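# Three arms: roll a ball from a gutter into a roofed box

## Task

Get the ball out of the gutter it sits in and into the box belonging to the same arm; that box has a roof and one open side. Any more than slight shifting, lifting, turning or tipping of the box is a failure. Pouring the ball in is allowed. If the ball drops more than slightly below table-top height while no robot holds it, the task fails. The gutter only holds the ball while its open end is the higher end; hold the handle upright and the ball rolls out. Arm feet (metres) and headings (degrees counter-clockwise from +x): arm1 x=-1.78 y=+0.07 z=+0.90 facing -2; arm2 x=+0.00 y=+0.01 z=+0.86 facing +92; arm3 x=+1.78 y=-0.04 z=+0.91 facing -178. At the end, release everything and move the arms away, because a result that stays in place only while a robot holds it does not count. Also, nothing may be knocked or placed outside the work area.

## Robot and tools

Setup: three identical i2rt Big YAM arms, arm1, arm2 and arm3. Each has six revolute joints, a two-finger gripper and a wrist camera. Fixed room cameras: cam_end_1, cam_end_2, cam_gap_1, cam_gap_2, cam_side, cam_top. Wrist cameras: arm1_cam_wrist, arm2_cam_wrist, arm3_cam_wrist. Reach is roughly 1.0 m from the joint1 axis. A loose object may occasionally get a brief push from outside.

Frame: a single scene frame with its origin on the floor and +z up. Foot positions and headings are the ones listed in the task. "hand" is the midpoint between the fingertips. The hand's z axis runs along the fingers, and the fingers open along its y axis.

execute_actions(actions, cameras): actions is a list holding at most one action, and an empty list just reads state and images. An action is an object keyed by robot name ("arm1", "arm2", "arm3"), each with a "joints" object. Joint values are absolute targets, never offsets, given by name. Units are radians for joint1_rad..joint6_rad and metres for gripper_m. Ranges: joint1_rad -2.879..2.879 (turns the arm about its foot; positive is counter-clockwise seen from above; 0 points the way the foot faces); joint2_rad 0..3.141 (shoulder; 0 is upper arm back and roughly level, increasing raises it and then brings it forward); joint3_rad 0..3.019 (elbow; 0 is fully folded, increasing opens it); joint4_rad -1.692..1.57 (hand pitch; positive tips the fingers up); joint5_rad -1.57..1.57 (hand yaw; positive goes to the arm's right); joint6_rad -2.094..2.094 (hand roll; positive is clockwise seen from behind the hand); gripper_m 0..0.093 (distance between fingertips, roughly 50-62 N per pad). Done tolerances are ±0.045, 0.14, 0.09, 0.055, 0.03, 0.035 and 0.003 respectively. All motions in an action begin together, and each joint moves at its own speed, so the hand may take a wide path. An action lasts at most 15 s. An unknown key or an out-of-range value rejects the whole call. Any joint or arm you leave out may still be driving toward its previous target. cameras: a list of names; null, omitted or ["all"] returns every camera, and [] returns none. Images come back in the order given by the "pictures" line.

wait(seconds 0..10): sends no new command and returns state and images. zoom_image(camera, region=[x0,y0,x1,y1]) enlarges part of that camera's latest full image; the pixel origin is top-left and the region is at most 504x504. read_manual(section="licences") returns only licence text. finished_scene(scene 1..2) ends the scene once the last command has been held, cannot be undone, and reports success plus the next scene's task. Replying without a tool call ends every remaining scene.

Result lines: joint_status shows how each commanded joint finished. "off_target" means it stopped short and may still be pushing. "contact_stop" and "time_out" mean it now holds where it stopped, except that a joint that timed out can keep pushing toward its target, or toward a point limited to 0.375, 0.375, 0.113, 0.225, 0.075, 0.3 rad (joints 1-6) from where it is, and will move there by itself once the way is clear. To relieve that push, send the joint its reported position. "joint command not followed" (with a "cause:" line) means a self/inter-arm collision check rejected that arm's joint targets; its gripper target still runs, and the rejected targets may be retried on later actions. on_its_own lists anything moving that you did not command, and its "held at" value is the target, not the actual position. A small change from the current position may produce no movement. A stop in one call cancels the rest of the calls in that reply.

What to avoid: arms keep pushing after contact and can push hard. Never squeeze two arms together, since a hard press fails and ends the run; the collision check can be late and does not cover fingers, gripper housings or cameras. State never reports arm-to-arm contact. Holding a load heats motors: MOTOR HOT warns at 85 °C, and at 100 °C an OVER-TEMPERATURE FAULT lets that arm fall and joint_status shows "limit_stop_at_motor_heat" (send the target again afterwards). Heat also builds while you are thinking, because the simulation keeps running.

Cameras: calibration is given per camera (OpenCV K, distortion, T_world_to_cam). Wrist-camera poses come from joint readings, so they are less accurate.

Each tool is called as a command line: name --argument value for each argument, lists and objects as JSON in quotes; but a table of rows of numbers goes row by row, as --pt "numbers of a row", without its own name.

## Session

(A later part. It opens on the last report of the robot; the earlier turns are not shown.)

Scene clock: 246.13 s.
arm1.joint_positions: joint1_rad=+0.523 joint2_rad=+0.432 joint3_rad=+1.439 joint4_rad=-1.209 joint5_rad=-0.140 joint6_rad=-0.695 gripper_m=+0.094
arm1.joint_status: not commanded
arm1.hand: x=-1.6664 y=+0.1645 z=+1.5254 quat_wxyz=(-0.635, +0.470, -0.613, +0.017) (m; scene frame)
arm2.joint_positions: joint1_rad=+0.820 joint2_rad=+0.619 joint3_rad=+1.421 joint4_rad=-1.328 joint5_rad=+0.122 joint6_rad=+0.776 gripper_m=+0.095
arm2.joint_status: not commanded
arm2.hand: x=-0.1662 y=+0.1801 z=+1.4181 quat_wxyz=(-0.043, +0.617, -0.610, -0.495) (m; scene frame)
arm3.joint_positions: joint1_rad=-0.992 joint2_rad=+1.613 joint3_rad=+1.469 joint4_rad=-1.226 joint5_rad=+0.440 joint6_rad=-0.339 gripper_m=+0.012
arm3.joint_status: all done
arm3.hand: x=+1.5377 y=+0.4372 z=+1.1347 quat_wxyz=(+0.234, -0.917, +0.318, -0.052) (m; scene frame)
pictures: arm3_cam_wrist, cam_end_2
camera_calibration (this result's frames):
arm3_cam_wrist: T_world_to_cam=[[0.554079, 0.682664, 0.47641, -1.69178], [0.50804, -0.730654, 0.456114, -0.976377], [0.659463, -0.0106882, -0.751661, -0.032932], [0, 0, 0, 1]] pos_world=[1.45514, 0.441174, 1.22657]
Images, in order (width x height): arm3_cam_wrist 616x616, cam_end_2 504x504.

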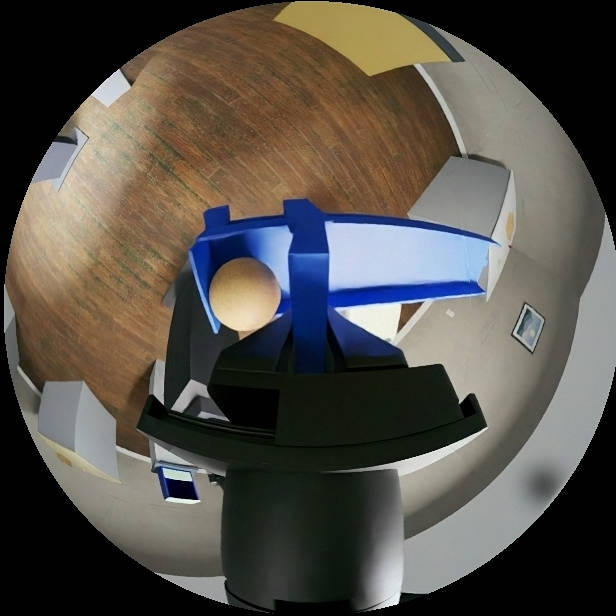

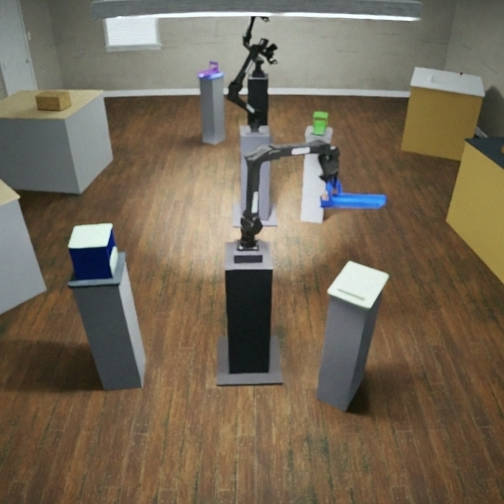

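zoom_image --camera "cam_end_2" --region '[300, 140, 400, 230]'

zoom_image --camera "arm3_cam_wrist" --region '[140, 440, 220, 520]'

Region (300, 140, 400, 230) of cam_end_2's 504x504 image, scaled by 5.040, with more detail than that image has; it fills the top 454 rows of this view, and the rest is white.

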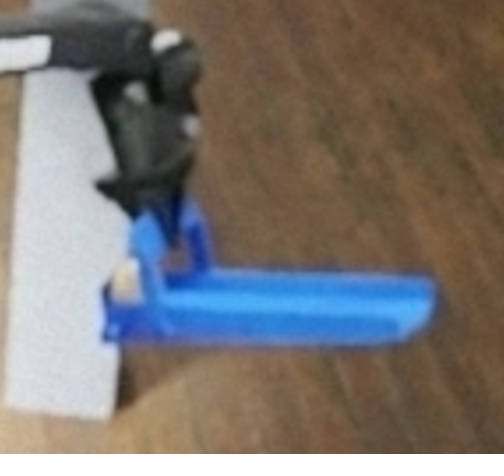

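Region (140, 440, 220, 520) of arm3_cam_wrist's 616x616 image, scaled by 6.300, with more detail than that image has.

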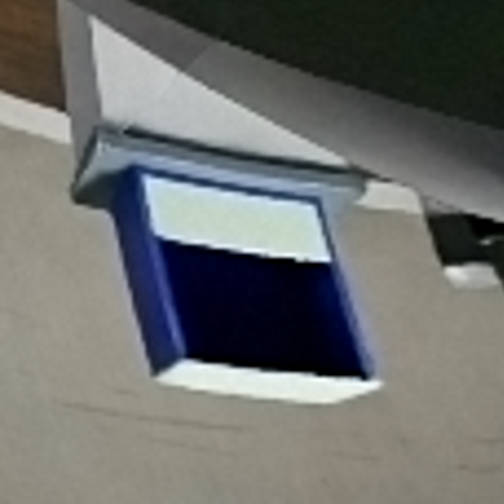

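execute_actions --actions '[{"arm3": {"joints": {"joint1_rad": 0.2, "joint2_rad": 1.2, "joint3_rad": 1.07, "joint4_rad": -0.98, "joint5_rad": 0.3, "joint6_rad": -0.97}}}]' --cameras '["arm3_cam_wrist", "cam_end_2"]'

Scene clock: 260.50 s.
arm1.joint_positions: joint1_rad=+0.523 joint2_rad=+0.432 joint3_rad=+1.439 joint4_rad=-1.209 joint5_rad=-0.140 joint6_rad=-0.695 gripper_m=+0.094
arm1.joint_status: not commanded
arm1.hand: x=-1.6664 y=+0.1645 z=+1.5254 quat_wxyz=(-0.635, +0.470, -0.613, +0.017) (m; scene frame)
arm2.joint_positions: joint1_rad=+0.820 joint2_rad=+0.619 joint3_rad=+1.421 joint4_rad=-1.328 joint5_rad=+0.122 joint6_rad=+0.776 gripper_m=+0.095
arm2.joint_status: not commanded
arm2.hand: x=-0.1662 y=+0.1801 z=+1.4181 quat_wxyz=(-0.043, +0.617, -0.610, -0.495) (m; scene frame)
arm3.joint_positions: joint1_rad=+0.202 joint2_rad=+1.209 joint3_rad=+1.071 joint4_rad=-0.994 joint5_rad=+0.294 joint6_rad=-0.960 gripper_m=+0.012
arm3.joint_status: all done
arm3.hand: x=+1.3497 y=-0.0896 z=+1.1462 quat_wxyz=(+0.213, -0.816, -0.516, +0.150) (m; scene frame)
pictures: arm3_cam_wrist, cam_end_2
camera_calibration (this result's frames):
arm3_cam_wrist: T_world_to_cam=[[-0.771712, 0.37164, 0.516085, 0.482701], [0.61757, 0.631708, 0.468563, -1.31107], [-0.151878, 0.680315, -0.717011, 1.21136], [0, 0, 0, 1]] pos_world=[1.36616, -0.175281, 1.23376]
Images, in order (width x height): arm3_cam_wrist 616x616, cam_end_2 504x504.

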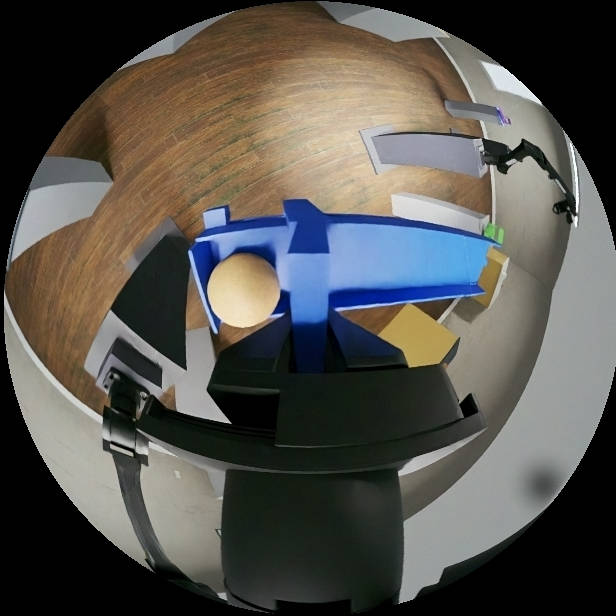

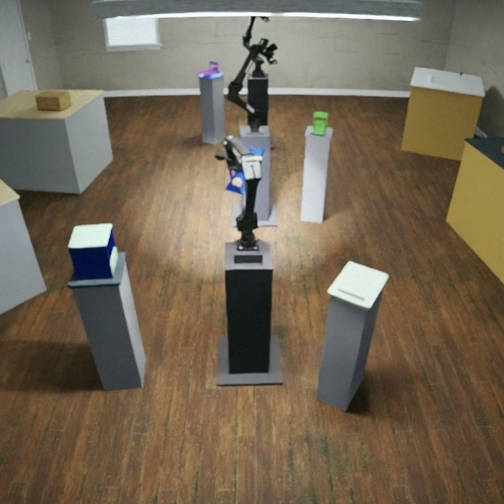

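execute_actions --actions '[{"arm3": {"joints": {"joint1_rad": 1.705, "joint2_rad": 0.79, "joint3_rad": 0.65, "joint4_rad": -0.9, "joint5_rad": 0.0, "joint6_rad": -1.58}}}]' --cameras '["arm3_cam_wrist", "cam_end_2", "cam_end_1"]'

Scene clock: 268.43 s.
arm1.joint_positions: joint1_rad=+0.523 joint2_rad=+0.432 joint3_rad=+1.439 joint4_rad=-1.209 joint5_rad=-0.140 joint6_rad=-0.695 gripper_m=+0.094
arm1.joint_status: not commanded
arm1.hand: x=-1.6664 y=+0.1645 z=+1.5254 quat_wxyz=(-0.635, +0.470, -0.613, +0.017) (m; scene frame)
arm2.joint_positions: joint1_rad=+0.820 joint2_rad=+0.619 joint3_rad=+1.421 joint4_rad=-1.328 joint5_rad=+0.122 joint6_rad=+0.776 gripper_m=+0.095
arm2.joint_status: not commanded
arm2.hand: x=-0.1662 y=+0.1801 z=+1.4181 quat_wxyz=(-0.043, +0.617, -0.610, -0.495) (m; scene frame)
arm3.joint_positions: joint1_rad=+1.701 joint2_rad=+0.802 joint3_rad=+0.648 joint4_rad=-0.915 joint5_rad=+0.000 joint6_rad=-1.570 gripper_m=+0.012
arm3.joint_status: all done
arm3.hand: x=+1.8288 y=-0.3379 z=+1.0792 quat_wxyz=(-0.019, +0.078, -0.966, +0.245) (m; scene frame)
pictures: arm3_cam_wrist, cam_end_1, cam_end_2
camera_calibration (this result's frames):
arm3_cam_wrist: T_world_to_cam=[[0.141528, -0.860368, 0.489628, -1.07862], [-0.855152, 0.142903, 0.498291, 1.07738], [-0.498684, -0.489229, -0.715521, 1.64243], [0, 0, 0, 1]] pos_world=[1.89303, -0.27845, 1.16647]
Images, in order (width x height): arm3_cam_wrist 616x616, cam_end_1 504x504, cam_end_2 504x504.

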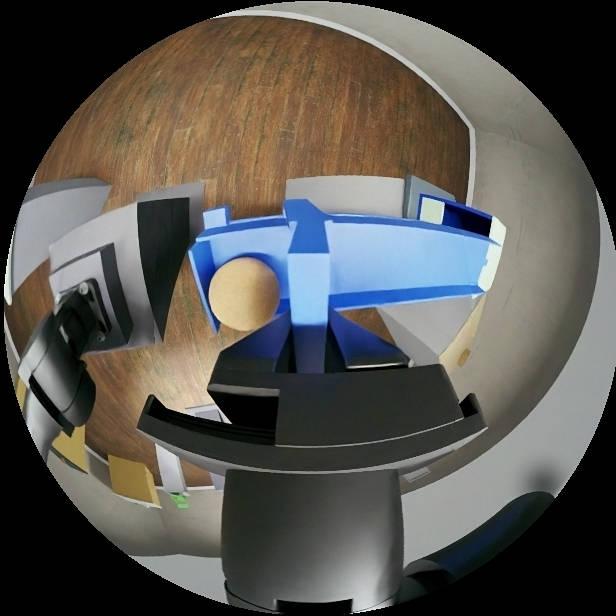

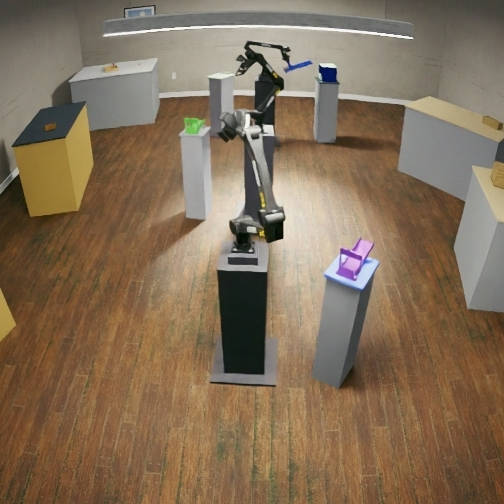

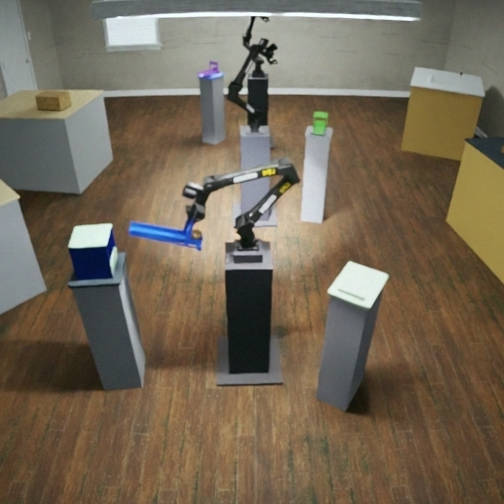

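zoom_image --camera "cam_end_2" --region '[55, 170, 225, 300]'

zoom_image --camera "arm3_cam_wrist" --region '[380, 160, 530, 320]'

zoom_image --camera "cam_end_1" --region '[270, 35, 350, 95]'

Region (55, 170, 225, 300) of cam_end_2's 504x504 image, scaled by 2.965, with more detail than that image has; it fills the top 385 rows of this view, and the rest is white.

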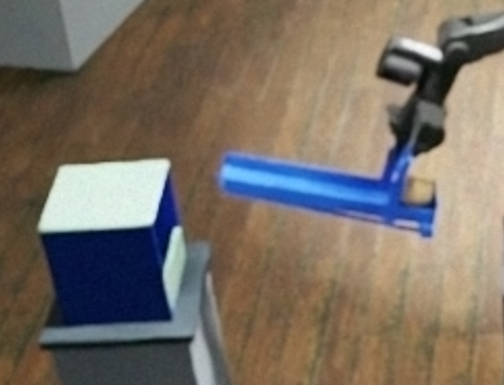

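Region (380, 160, 530, 320) of arm3_cam_wrist's 616x616 image, scaled by 3.150, with more detail than that image has; it fills the left 472 columns of this view, and the rest is white.

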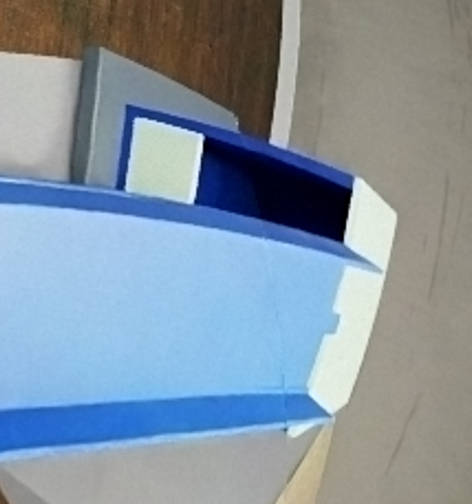

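Region (270, 35, 350, 95) of cam_end_1's 504x504 image, scaled by 6.300, with more detail than that image has; it fills the top 378 rows of this view, and the rest is white.

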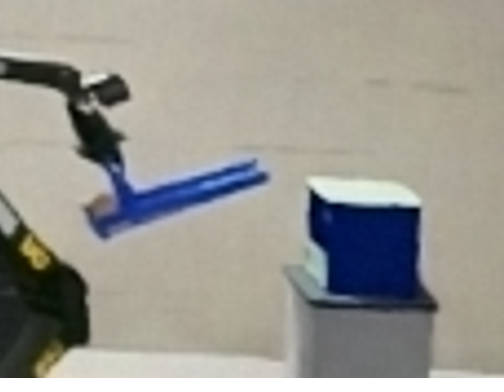

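execute_actions --actions '[{"arm3": {"joints": {"joint1_rad": 1.7, "joint2_rad": 1.085, "joint3_rad": 0.775, "joint4_rad": -0.875}}}]' --cameras '["arm3_cam_wrist", "cam_end_2", "cam_end_1"]'

Scene clock: 306.90 s.
arm1.joint_positions: joint1_rad=+0.523 joint2_rad=+0.432 joint3_rad=+1.439 joint4_rad=-1.209 joint5_rad=-0.140 joint6_rad=-0.695 gripper_m=+0.094
arm1.joint_status: not commanded
arm1.hand: x=-1.6664 y=+0.1645 z=+1.5254 quat_wxyz=(-0.635, +0.470, -0.613, +0.017) (m; scene frame)
arm2.joint_positions: joint1_rad=+0.820 joint2_rad=+0.619 joint3_rad=+1.421 joint4_rad=-1.328 joint5_rad=+0.122 joint6_rad=+0.776 gripper_m=+0.095
arm2.joint_status: not commanded
arm2.hand: x=-0.1662 y=+0.1801 z=+1.4181 quat_wxyz=(-0.043, +0.617, -0.610, -0.495) (m; scene frame)
arm3.joint_positions: joint1_rad=+1.701 joint2_rad=+1.093 joint3_rad=+0.706 joint4_rad=-0.889 joint5_rad=+0.000 joint6_rad=-1.570 gripper_m=+0.012
arm3.joint_status: all done
arm3.hand: x=+1.8335 y=-0.3673 z=+1.0220 quat_wxyz=(-0.011, +0.080, -0.986, +0.144) (m; scene frame)
pictures: arm3_cam_wrist, cam_end_1, cam_end_2
camera_calibration (this result's frames):
arm3_cam_wrist: T_world_to_cam=[[0.154685, -0.941134, 0.300565, -0.937131], [-0.837738, 0.0363194, 0.544863, 0.995405], [-0.523705, -0.336077, -0.782806, 1.76034], [0, 0, 0, 1]] pos_world=[1.90075, -0.326508, 1.11732]
Images, in order (width x height): arm3_cam_wrist 616x616, cam_end_1 504x504, cam_end_2 504x504.

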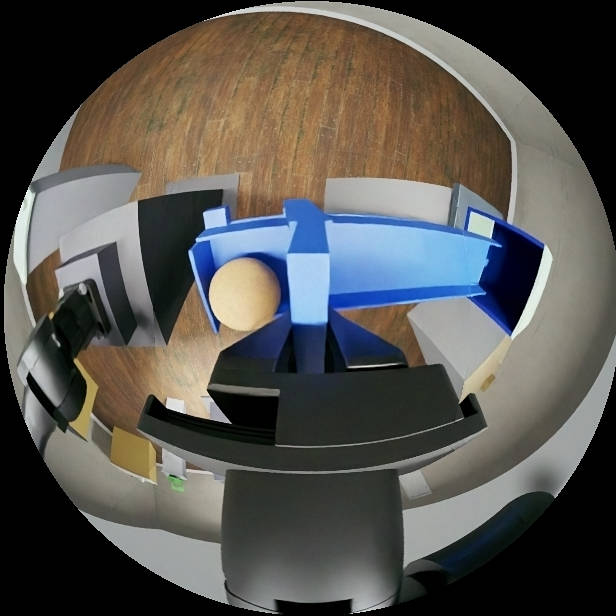

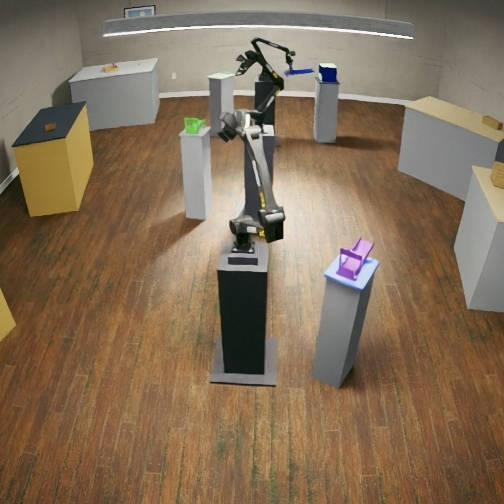

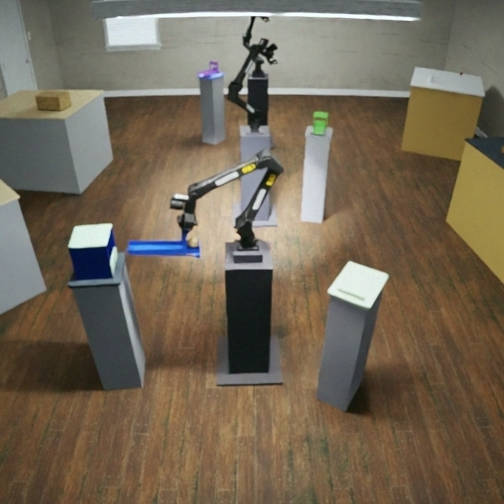

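zoom_image --camera "cam_end_1" --region '[275, 45, 345, 95]'

zoom_image --camera "arm3_cam_wrist" --region '[420, 170, 570, 350]'

zoom_image --camera "cam_end_2" --region '[60, 190, 220, 300]'

Region (275, 45, 345, 95) of cam_end_1's 504x504 image, scaled by 7.200, with more detail than that image has; it fills the top 360 rows of this view, and the rest is white.

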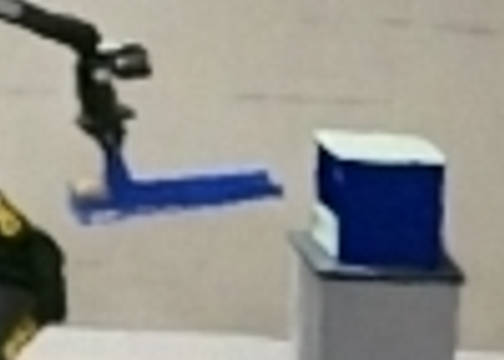

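Region (420, 170, 570, 350) of arm3_cam_wrist's 616x616 image, scaled by 2.800, with more detail than that image has.

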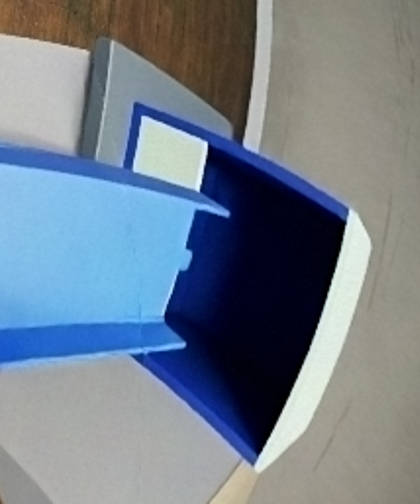

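Region (60, 190, 220, 300) of cam_end_2's 504x504 image, scaled by 3.150, with more detail than that image has; it fills the top 346 rows of this view, and the rest is white.

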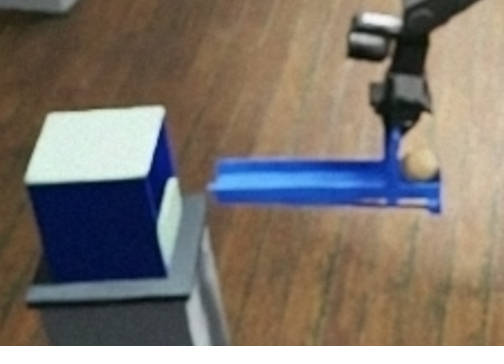

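execute_actions --actions '[{"arm3": {"joints": {"joint2_rad": 1.2, "joint3_rad": 0.928, "joint4_rad": -0.955}}}]' --cameras '["arm3_cam_wrist", "cam_end_2", "cam_end_1"]'

zoom_image --camera "cam_end_1" --region '[275, 45, 345, 95]'

zoom_image --camera "arm3_cam_wrist" --region '[420, 170, 570, 350]'

zoom_image --camera "cam_end_2" --region '[60, 190, 220, 300]'

Scene clock: 333.90 s.
arm1.joint_positions: joint1_rad=+0.523 joint2_rad=+0.432 joint3_rad=+1.439 joint4_rad=-1.209 joint5_rad=-0.140 joint6_rad=-0.695 gripper_m=+0.094
arm1.joint_status: not commanded
arm1.hand: x=-1.6664 y=+0.1645 z=+1.5254 quat_wxyz=(-0.635, +0.470, -0.613, +0.017) (m; scene frame)
arm2.joint_positions: joint1_rad=+0.820 joint2_rad=+0.619 joint3_rad=+1.421 joint4_rad=-1.328 joint5_rad=+0.122 joint6_rad=+0.776 gripper_m=+0.095
arm2.joint_status: not commanded
arm2.hand: x=-0.1662 y=+0.1801 z=+1.4181 quat_wxyz=(-0.043, +0.617, -0.610, -0.495) (m; scene frame)
arm3.joint_positions: joint1_rad=+1.701 joint2_rad=+1.203 joint3_rad=+0.866 joint4_rad=-0.952 joint5_rad=+0.000 joint6_rad=-1.570 gripper_m=+0.012
arm3.joint_status: all done
arm3.hand: x=+1.8407 y=-0.4113 z=+1.0486 quat_wxyz=(-0.010, +0.080, -0.987, +0.137) (m; scene frame)
pictures: arm3_cam_wrist, cam_end_1, cam_end_2
camera_calibration (this result's frames):
arm3_cam_wrist: T_world_to_cam=[[0.155325, -0.945232, 0.287074, -0.9764], [-0.836501, 0.0287342, 0.547212, 0.980681], [-0.525491, -0.325133, -0.786224, 1.78152], [0, 0, 0, 1]] pos_world=[1.90817, -0.37187, 1.14434]
Images, in order (width x height): arm3_cam_wrist 616x616, cam_end_1 504x504, cam_end_2 504x504.

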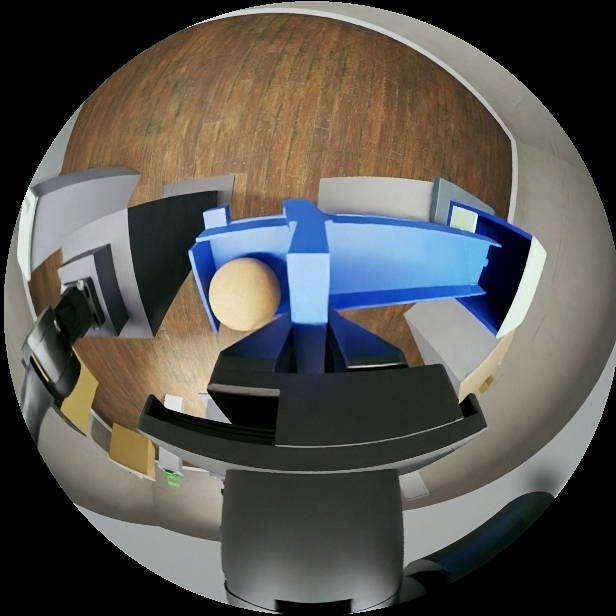

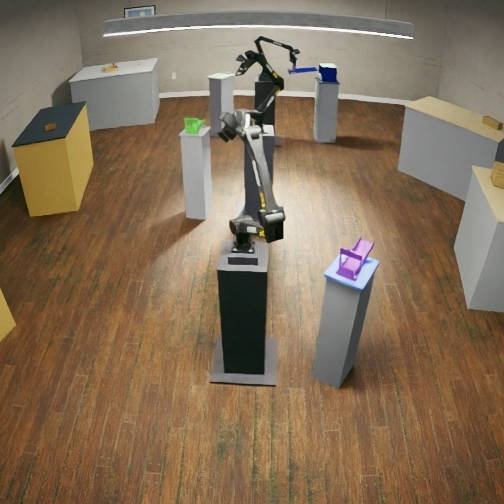

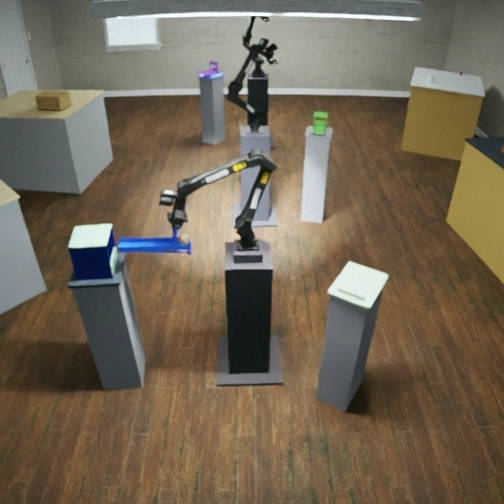

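Region (275, 45, 345, 95) of cam_end_1's 504x504 image, scaled by 7.200, with more detail than that image has; it fills the top 360 rows of this view, and the rest is white.

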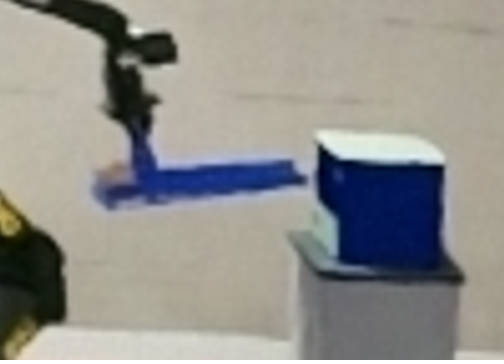

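Region (420, 170, 570, 350) of arm3_cam_wrist's 616x616 image, scaled by 2.800, with more detail than that image has.

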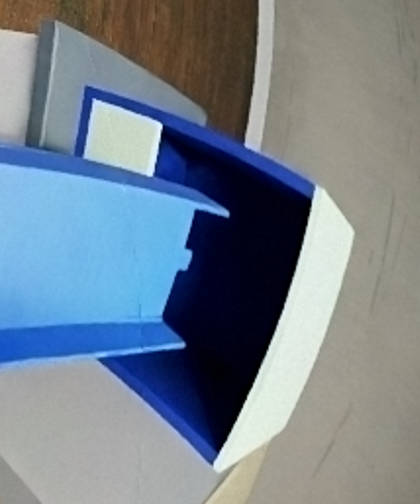

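Region (60, 190, 220, 300) of cam_end_2's 504x504 image, scaled by 3.150, with more detail than that image has; it fills the top 346 rows of this view, and the rest is white.

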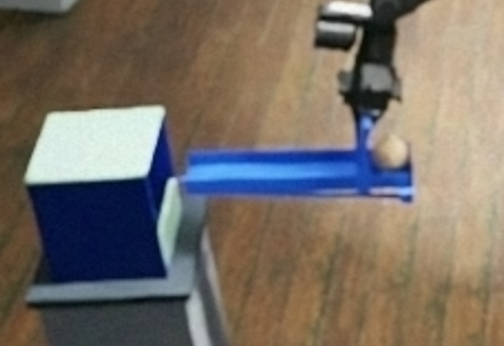

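execute_actions --actions '[{"arm3": {"joints": {"joint1_rad": 1.677, "joint2_rad": 1.335, "joint3_rad": 1.043, "joint4_rad": -0.962}}}]' --cameras '["arm3_cam_wrist", "cam_end_2", "cam_end_1"]'

zoom_image --camera "cam_end_1" --region '[275, 45, 345, 95]'

zoom_image --camera "arm3_cam_wrist" --region '[410, 160, 570, 360]'

zoom_image --camera "cam_end_2" --region '[60, 190, 220, 300]'

Scene clock: 357.50 s.
arm1.joint_positions: joint1_rad=+0.523 joint2_rad=+0.432 joint3_rad=+1.439 joint4_rad=-1.209 joint5_rad=-0.140 joint6_rad=-0.695 gripper_m=+0.094
arm1.joint_status: not commanded
arm1.hand: x=-1.6664 y=+0.1645 z=+1.5254 quat_wxyz=(-0.635, +0.470, -0.613, +0.017) (m; scene frame)
arm2.joint_positions: joint1_rad=+0.820 joint2_rad=+0.619 joint3_rad=+1.421 joint4_rad=-1.328 joint5_rad=+0.122 joint6_rad=+0.776 gripper_m=+0.095
arm2.joint_status: not commanded
arm2.hand: x=-0.1662 y=+0.1801 z=+1.4181 quat_wxyz=(-0.043, +0.617, -0.610, -0.495) (m; scene frame)
arm3.joint_positions: joint1_rad=+1.686 joint2_rad=+1.337 joint3_rad=+0.980 joint4_rad=-0.964 joint5_rad=+0.000 joint6_rad=-1.571 gripper_m=+0.012
arm3.joint_status: all done
arm3.hand: x=+1.8412 y=-0.4527 z=+1.0457 quat_wxyz=(-0.008, +0.073, -0.990, +0.121) (m; scene frame)
pictures: arm3_cam_wrist, cam_end_1, cam_end_2
camera_calibration (this result's frames):
arm3_cam_wrist: T_world_to_cam=[[0.143221, -0.955938, 0.256263, -0.965051], [-0.833332, 0.0232017, 0.552286, 0.97032], [-0.533897, -0.292651, -0.793291, 1.80362], [0, 0, 0, 1]] pos_world=[1.90976, -0.417211, 1.1422]
Images, in order (width x height): arm3_cam_wrist 616x616, cam_end_1 504x504, cam_end_2 504x504.

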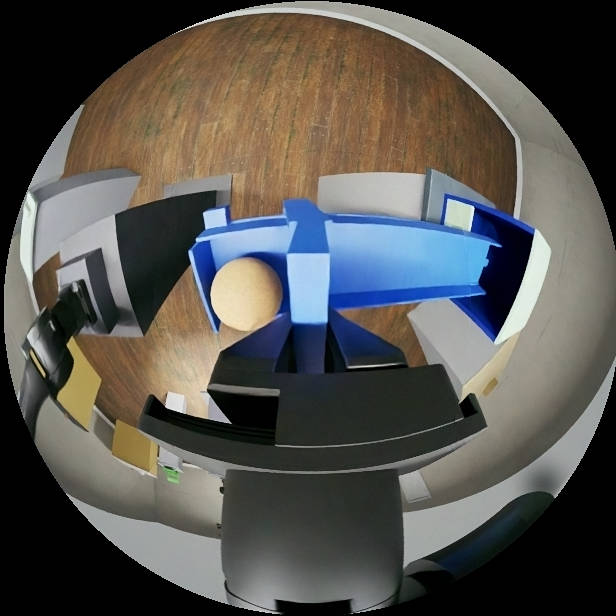

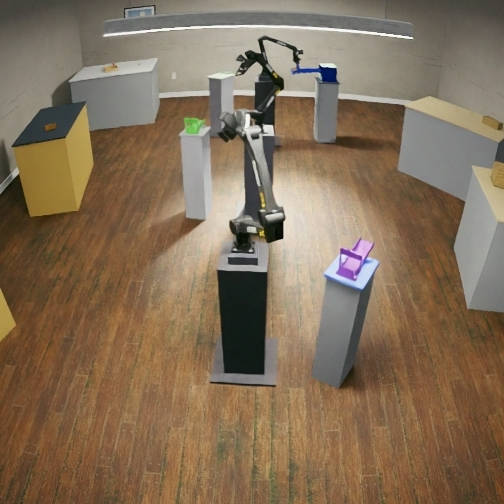

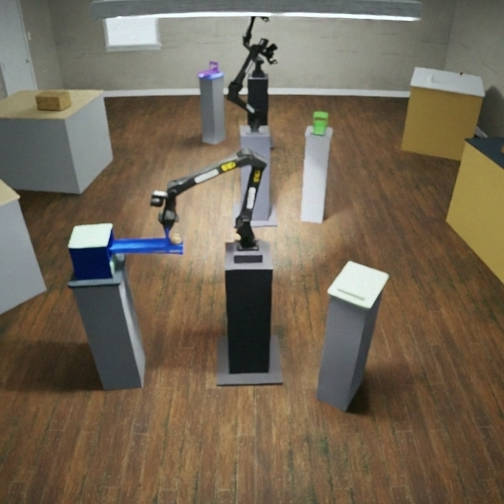

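Region (275, 45, 345, 95) of cam_end_1's 504x504 image, scaled by 7.200, with more detail than that image has; it fills the top 360 rows of this view, and the rest is white.

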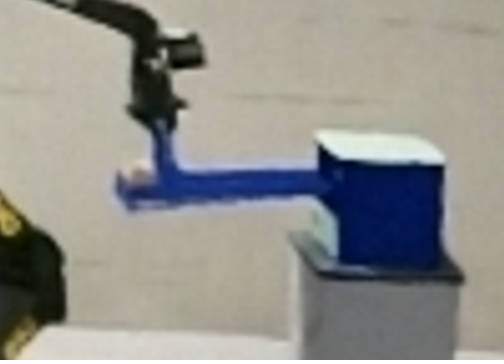

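Region (410, 160, 570, 360) of arm3_cam_wrist's 616x616 image, scaled by 2.520, with more detail than that image has; it fills the left 403 columns of this view, and the rest is white.

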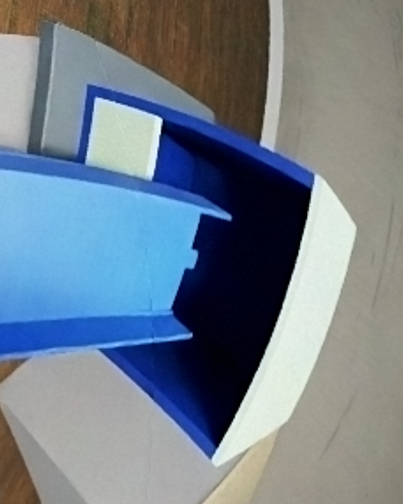

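Region (60, 190, 220, 300) of cam_end_2's 504x504 image, scaled by 3.150, with more detail than that image has; it fills the top 346 rows of this view, and the rest is white.

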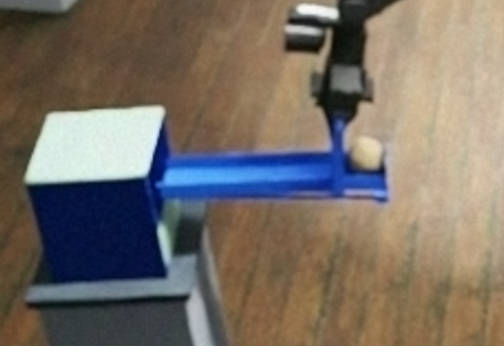

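execute_actions --actions '[{"arm3": {"joints": {"joint2_rad": 1.5, "joint3_rad": 1.24, "joint4_rad": -1.05}}}]' --cameras '["arm3_cam_wrist", "cam_end_2", "cam_end_1"]'

zoom_image --camera "cam_end_1" --region '[275, 45, 345, 95]'

zoom_image --camera "arm3_cam_wrist" --region '[400, 150, 570, 370]'

zoom_image --camera "cam_end_2" --region '[60, 190, 220, 300]'

Scene clock: 366.57 s.
arm1.joint_positions: joint1_rad=+0.523 joint2_rad=+0.432 joint3_rad=+1.439 joint4_rad=-1.209 joint5_rad=-0.140 joint6_rad=-0.695 gripper_m=+0.094
arm1.joint_status: not commanded
arm1.hand: x=-1.6664 y=+0.1645 z=+1.5254 quat_wxyz=(-0.635, +0.470, -0.613, +0.017) (m; scene frame)
arm2.joint_positions: joint1_rad=+0.820 joint2_rad=+0.619 joint3_rad=+1.421 joint4_rad=-1.328 joint5_rad=+0.122 joint6_rad=+0.776 gripper_m=+0.095
arm2.joint_status: not commanded
arm2.hand: x=-0.1662 y=+0.1801 z=+1.4181 quat_wxyz=(-0.043, +0.617, -0.610, -0.495) (m; scene frame)
arm3.joint_positions: joint1_rad=+1.686 joint2_rad=+1.506 joint3_rad=+1.171 joint4_rad=-1.046 joint5_rad=+0.000 joint6_rad=-1.571 gripper_m=+0.012
arm3.joint_status: all done
arm3.hand: x=+1.8491 y=-0.5056 z=+1.0480 quat_wxyz=(-0.006, +0.073, -0.993, +0.092) (m; scene frame)
pictures: arm3_cam_wrist, cam_end_1, cam_end_2
camera_calibration (this result's frames):
arm3_cam_wrist: T_world_to_cam=[[0.145096, -0.969414, 0.197946, -0.966493], [-0.828462, -0.00965957, 0.559962, 0.943133], [-0.540923, -0.245239, -0.804525, 1.84287], [0, 0, 0, 1]] pos_world=[1.91843, -0.475878, 1.14583]
Images, in order (width x height): arm3_cam_wrist 616x616, cam_end_1 504x504, cam_end_2 504x504.

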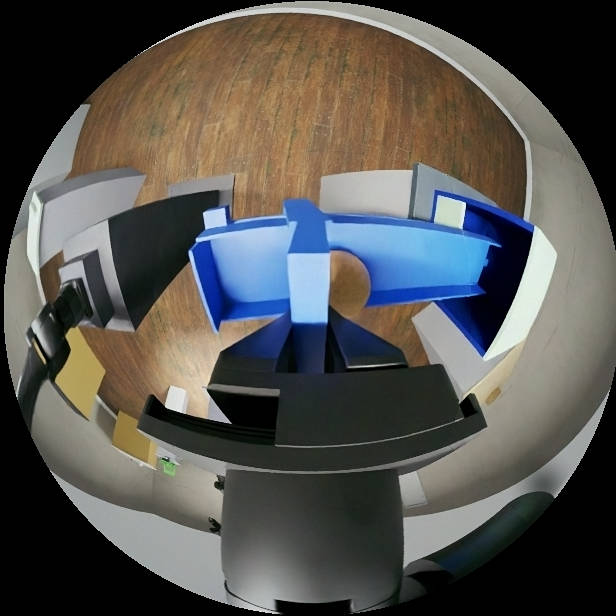

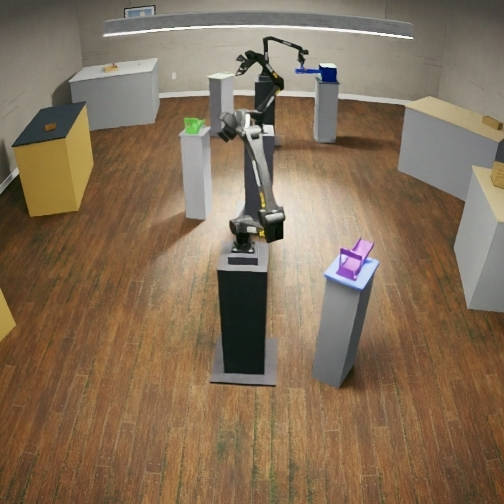

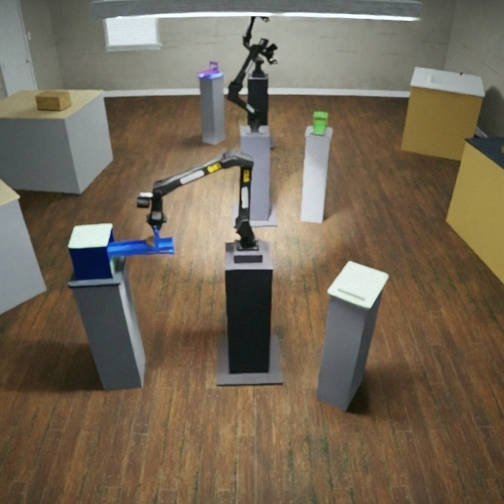

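Region (275, 45, 345, 95) of cam_end_1's 504x504 image, scaled by 7.200, with more detail than that image has; it fills the top 360 rows of this view, and the rest is white.

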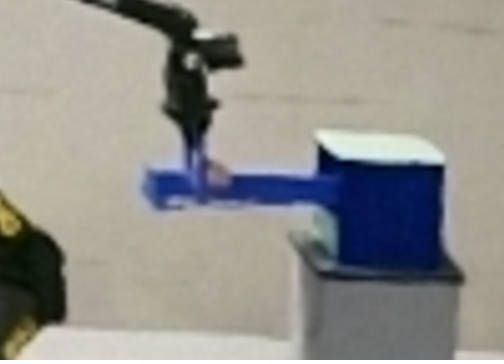

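Region (400, 150, 570, 370) of arm3_cam_wrist's 616x616 image, scaled by 2.291, with more detail than that image has; it fills the left 389 columns of this view, and the rest is white.

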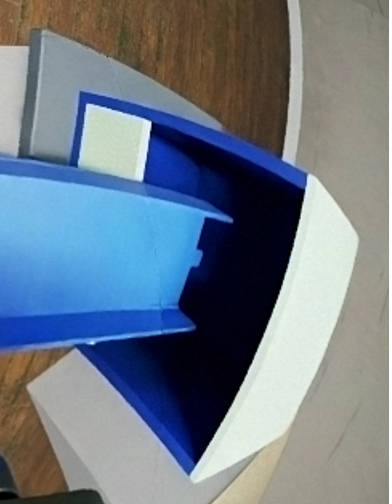

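Region (60, 190, 220, 300) of cam_end_2's 504x504 image, scaled by 3.150, with more detail than that image has; it fills the top 346 rows of this view, and the rest is white.

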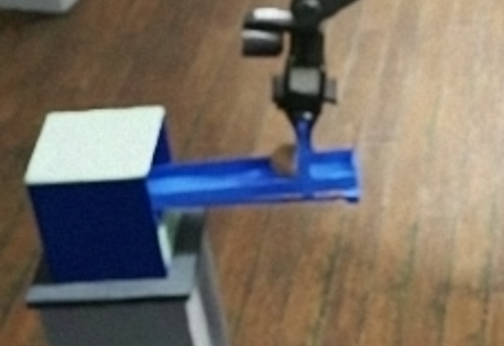

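execute_actions --actions '[]' --cameras '["arm3_cam_wrist", "cam_end_2"]'

Scene clock: 368.30 s.
arm1.joint_positions: joint1_rad=+0.523 joint2_rad=+0.432 joint3_rad=+1.439 joint4_rad=-1.209 joint5_rad=-0.140 joint6_rad=-0.695 gripper_m=+0.094
arm1.joint_status: not commanded
arm1.hand: x=-1.6664 y=+0.1645 z=+1.5254 quat_wxyz=(-0.635, +0.470, -0.613, +0.017) (m; scene frame)
arm2.joint_positions: joint1_rad=+0.820 joint2_rad=+0.619 joint3_rad=+1.421 joint4_rad=-1.328 joint5_rad=+0.122 joint6_rad=+0.776 gripper_m=+0.095
arm2.joint_status: not commanded
arm2.hand: x=-0.1662 y=+0.1801 z=+1.4181 quat_wxyz=(-0.043, +0.617, -0.610, -0.495) (m; scene frame)
arm3.joint_positions: joint1_rad=+1.686 joint2_rad=+1.506 joint3_rad=+1.171 joint4_rad=-1.046 joint5_rad=+0.000 joint6_rad=-1.571 gripper_m=+0.012
arm3.joint_status: all done
arm3.hand: x=+1.8491 y=-0.5056 z=+1.0480 quat_wxyz=(-0.006, +0.073, -0.993, +0.092) (m; scene frame)
pictures: arm3_cam_wrist, cam_end_2
camera_calibration (this result's frames):
arm3_cam_wrist: T_world_to_cam=[[0.145096, -0.969414, 0.197946, -0.966493], [-0.828462, -0.00965957, 0.559962, 0.943133], [-0.540923, -0.245239, -0.804525, 1.84287], [0, 0, 0, 1]] pos_world=[1.91843, -0.475878, 1.14583]
Images, in order (width x height): arm3_cam_wrist 616x616, cam_end_2 504x504.

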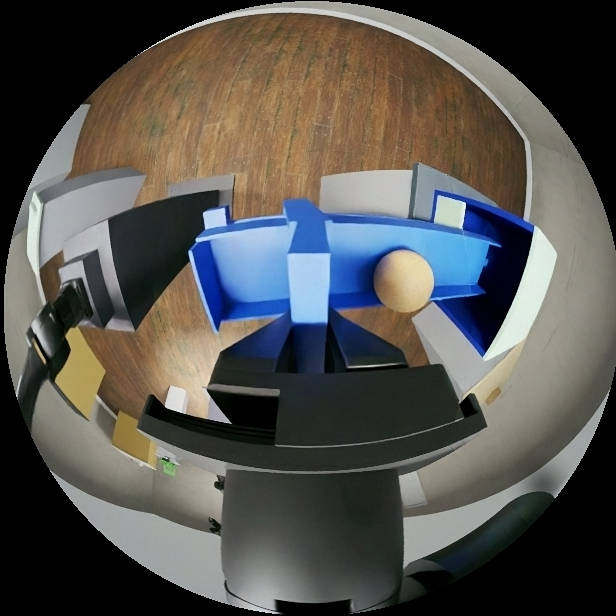

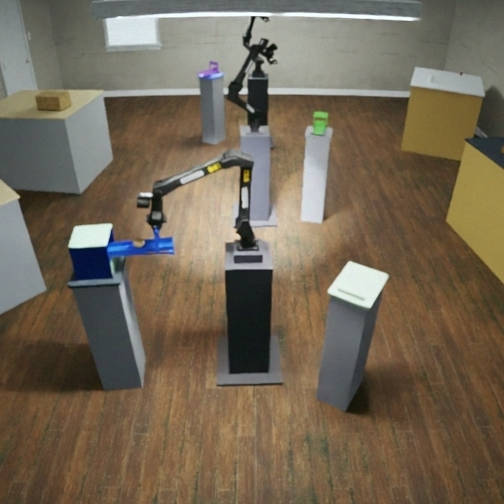

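execute_actions --actions '[{"arm3": {"joints": {"joint3_rad": 1.272, "joint4_rad": -1.118}}}]' --cameras '["arm3_cam_wrist", "cam_end_2", "cam_end_1"]'

zoom_image --camera "cam_end_1" --region '[275, 45, 345, 95]'

Scene clock: 376.70 s.
arm1.joint_positions: joint1_rad=+0.523 joint2_rad=+0.432 joint3_rad=+1.439 joint4_rad=-1.209 joint5_rad=-0.140 joint6_rad=-0.695 gripper_m=+0.094
arm1.joint_status: not commanded
arm1.hand: x=-1.6664 y=+0.1645 z=+1.5254 quat_wxyz=(-0.635, +0.470, -0.613, +0.017) (m; scene frame)
arm2.joint_positions: joint1_rad=+0.820 joint2_rad=+0.619 joint3_rad=+1.421 joint4_rad=-1.328 joint5_rad=+0.122 joint6_rad=+0.776 gripper_m=+0.095
arm2.joint_status: not commanded
arm2.hand: x=-0.1662 y=+0.1801 z=+1.4181 quat_wxyz=(-0.043, +0.617, -0.610, -0.495) (m; scene frame)
arm3.joint_positions: joint1_rad=+1.686 joint2_rad=+1.506 joint3_rad=+1.200 joint4_rad=-1.114 joint5_rad=+0.000 joint6_rad=-1.571 gripper_m=+0.012
arm3.joint_status: all done
arm3.hand: x=+1.8482 y=-0.4996 z=+1.0567 quat_wxyz=(-0.005, +0.073, -0.995, +0.072) (m; scene frame)
pictures: arm3_cam_wrist, cam_end_1, cam_end_2
camera_calibration (this result's frames):
arm3_cam_wrist: T_world_to_cam=[[0.146046, -0.976369, 0.159289, -0.926709], [-0.825237, -0.0314409, 0.563911, 0.916543], [-0.545578, -0.213809, -0.810328, 1.88136], [0, 0, 0, 1]] pos_world=[1.91814, -0.473742, 1.15529]
Images, in order (width x height): arm3_cam_wrist 616x616, cam_end_1 504x504, cam_end_2 504x504.

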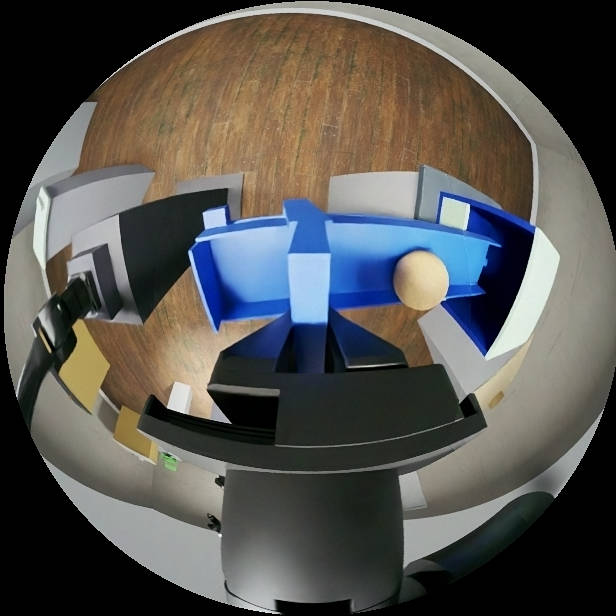

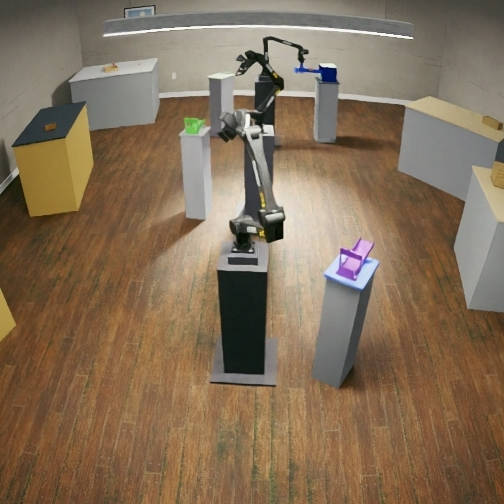

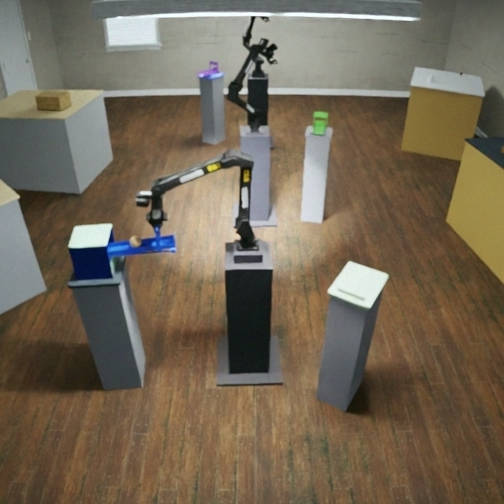

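Region (275, 45, 345, 95) of cam_end_1's 504x504 image, scaled by 7.200, with more detail than that image has; it fills the top 360 rows of this view, and the rest is white.

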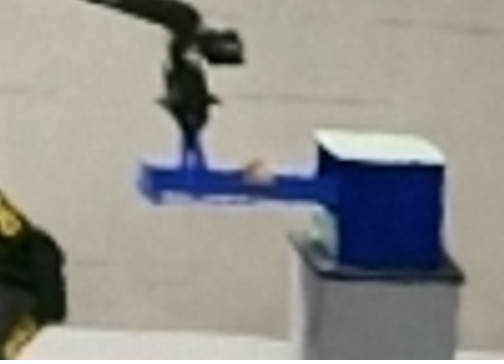

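execute_actions --actions '[]' --cameras '["arm3_cam_wrist", "cam_end_2"]'

Scene clock: 378.87 s.
arm1.joint_positions: joint1_rad=+0.523 joint2_rad=+0.432 joint3_rad=+1.439 joint4_rad=-1.209 joint5_rad=-0.140 joint6_rad=-0.695 gripper_m=+0.094
arm1.joint_status: not commanded
arm1.hand: x=-1.6664 y=+0.1645 z=+1.5254 quat_wxyz=(-0.635, +0.470, -0.613, +0.017) (m; scene frame)
arm2.joint_positions: joint1_rad=+0.820 joint2_rad=+0.619 joint3_rad=+1.421 joint4_rad=-1.328 joint5_rad=+0.122 joint6_rad=+0.776 gripper_m=+0.095
arm2.joint_status: not commanded
arm2.hand: x=-0.1662 y=+0.1801 z=+1.4181 quat_wxyz=(-0.043, +0.617, -0.610, -0.495) (m; scene frame)
arm3.joint_positions: joint1_rad=+1.686 joint2_rad=+1.506 joint3_rad=+1.200 joint4_rad=-1.115 joint5_rad=+0.000 joint6_rad=-1.571 gripper_m=+0.012
arm3.joint_status: all done
arm3.hand: x=+1.8482 y=-0.4993 z=+1.0567 quat_wxyz=(-0.005, +0.073, -0.995, +0.071) (m; scene frame)
pictures: arm3_cam_wrist, cam_end_2
camera_calibration (this result's frames):
arm3_cam_wrist: T_world_to_cam=[[0.146071, -0.97655, 0.158159, -0.925369], [-0.825142, -0.0320775, 0.564013, 0.91594], [-0.545714, -0.21289, -0.810478, 1.88224], [0, 0, 0, 1]] pos_world=[1.91811, -0.473578, 1.15526]
Images, in order (width x height): arm3_cam_wrist 616x616, cam_end_2 504x504.

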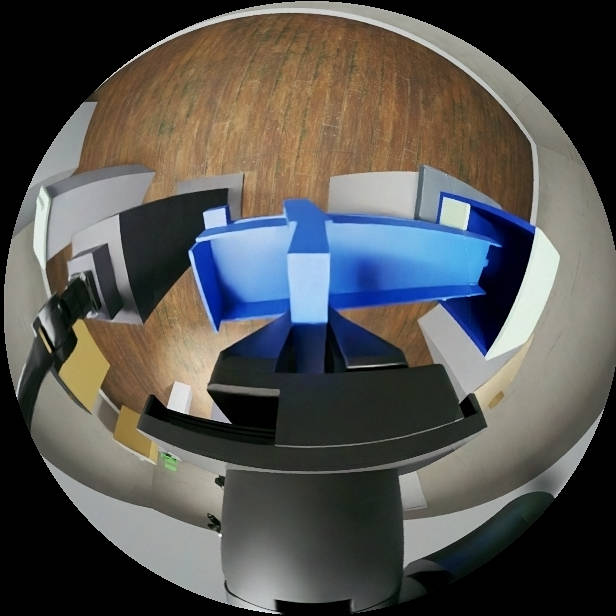

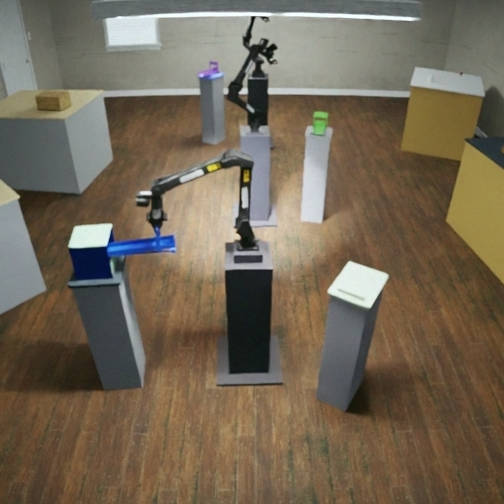

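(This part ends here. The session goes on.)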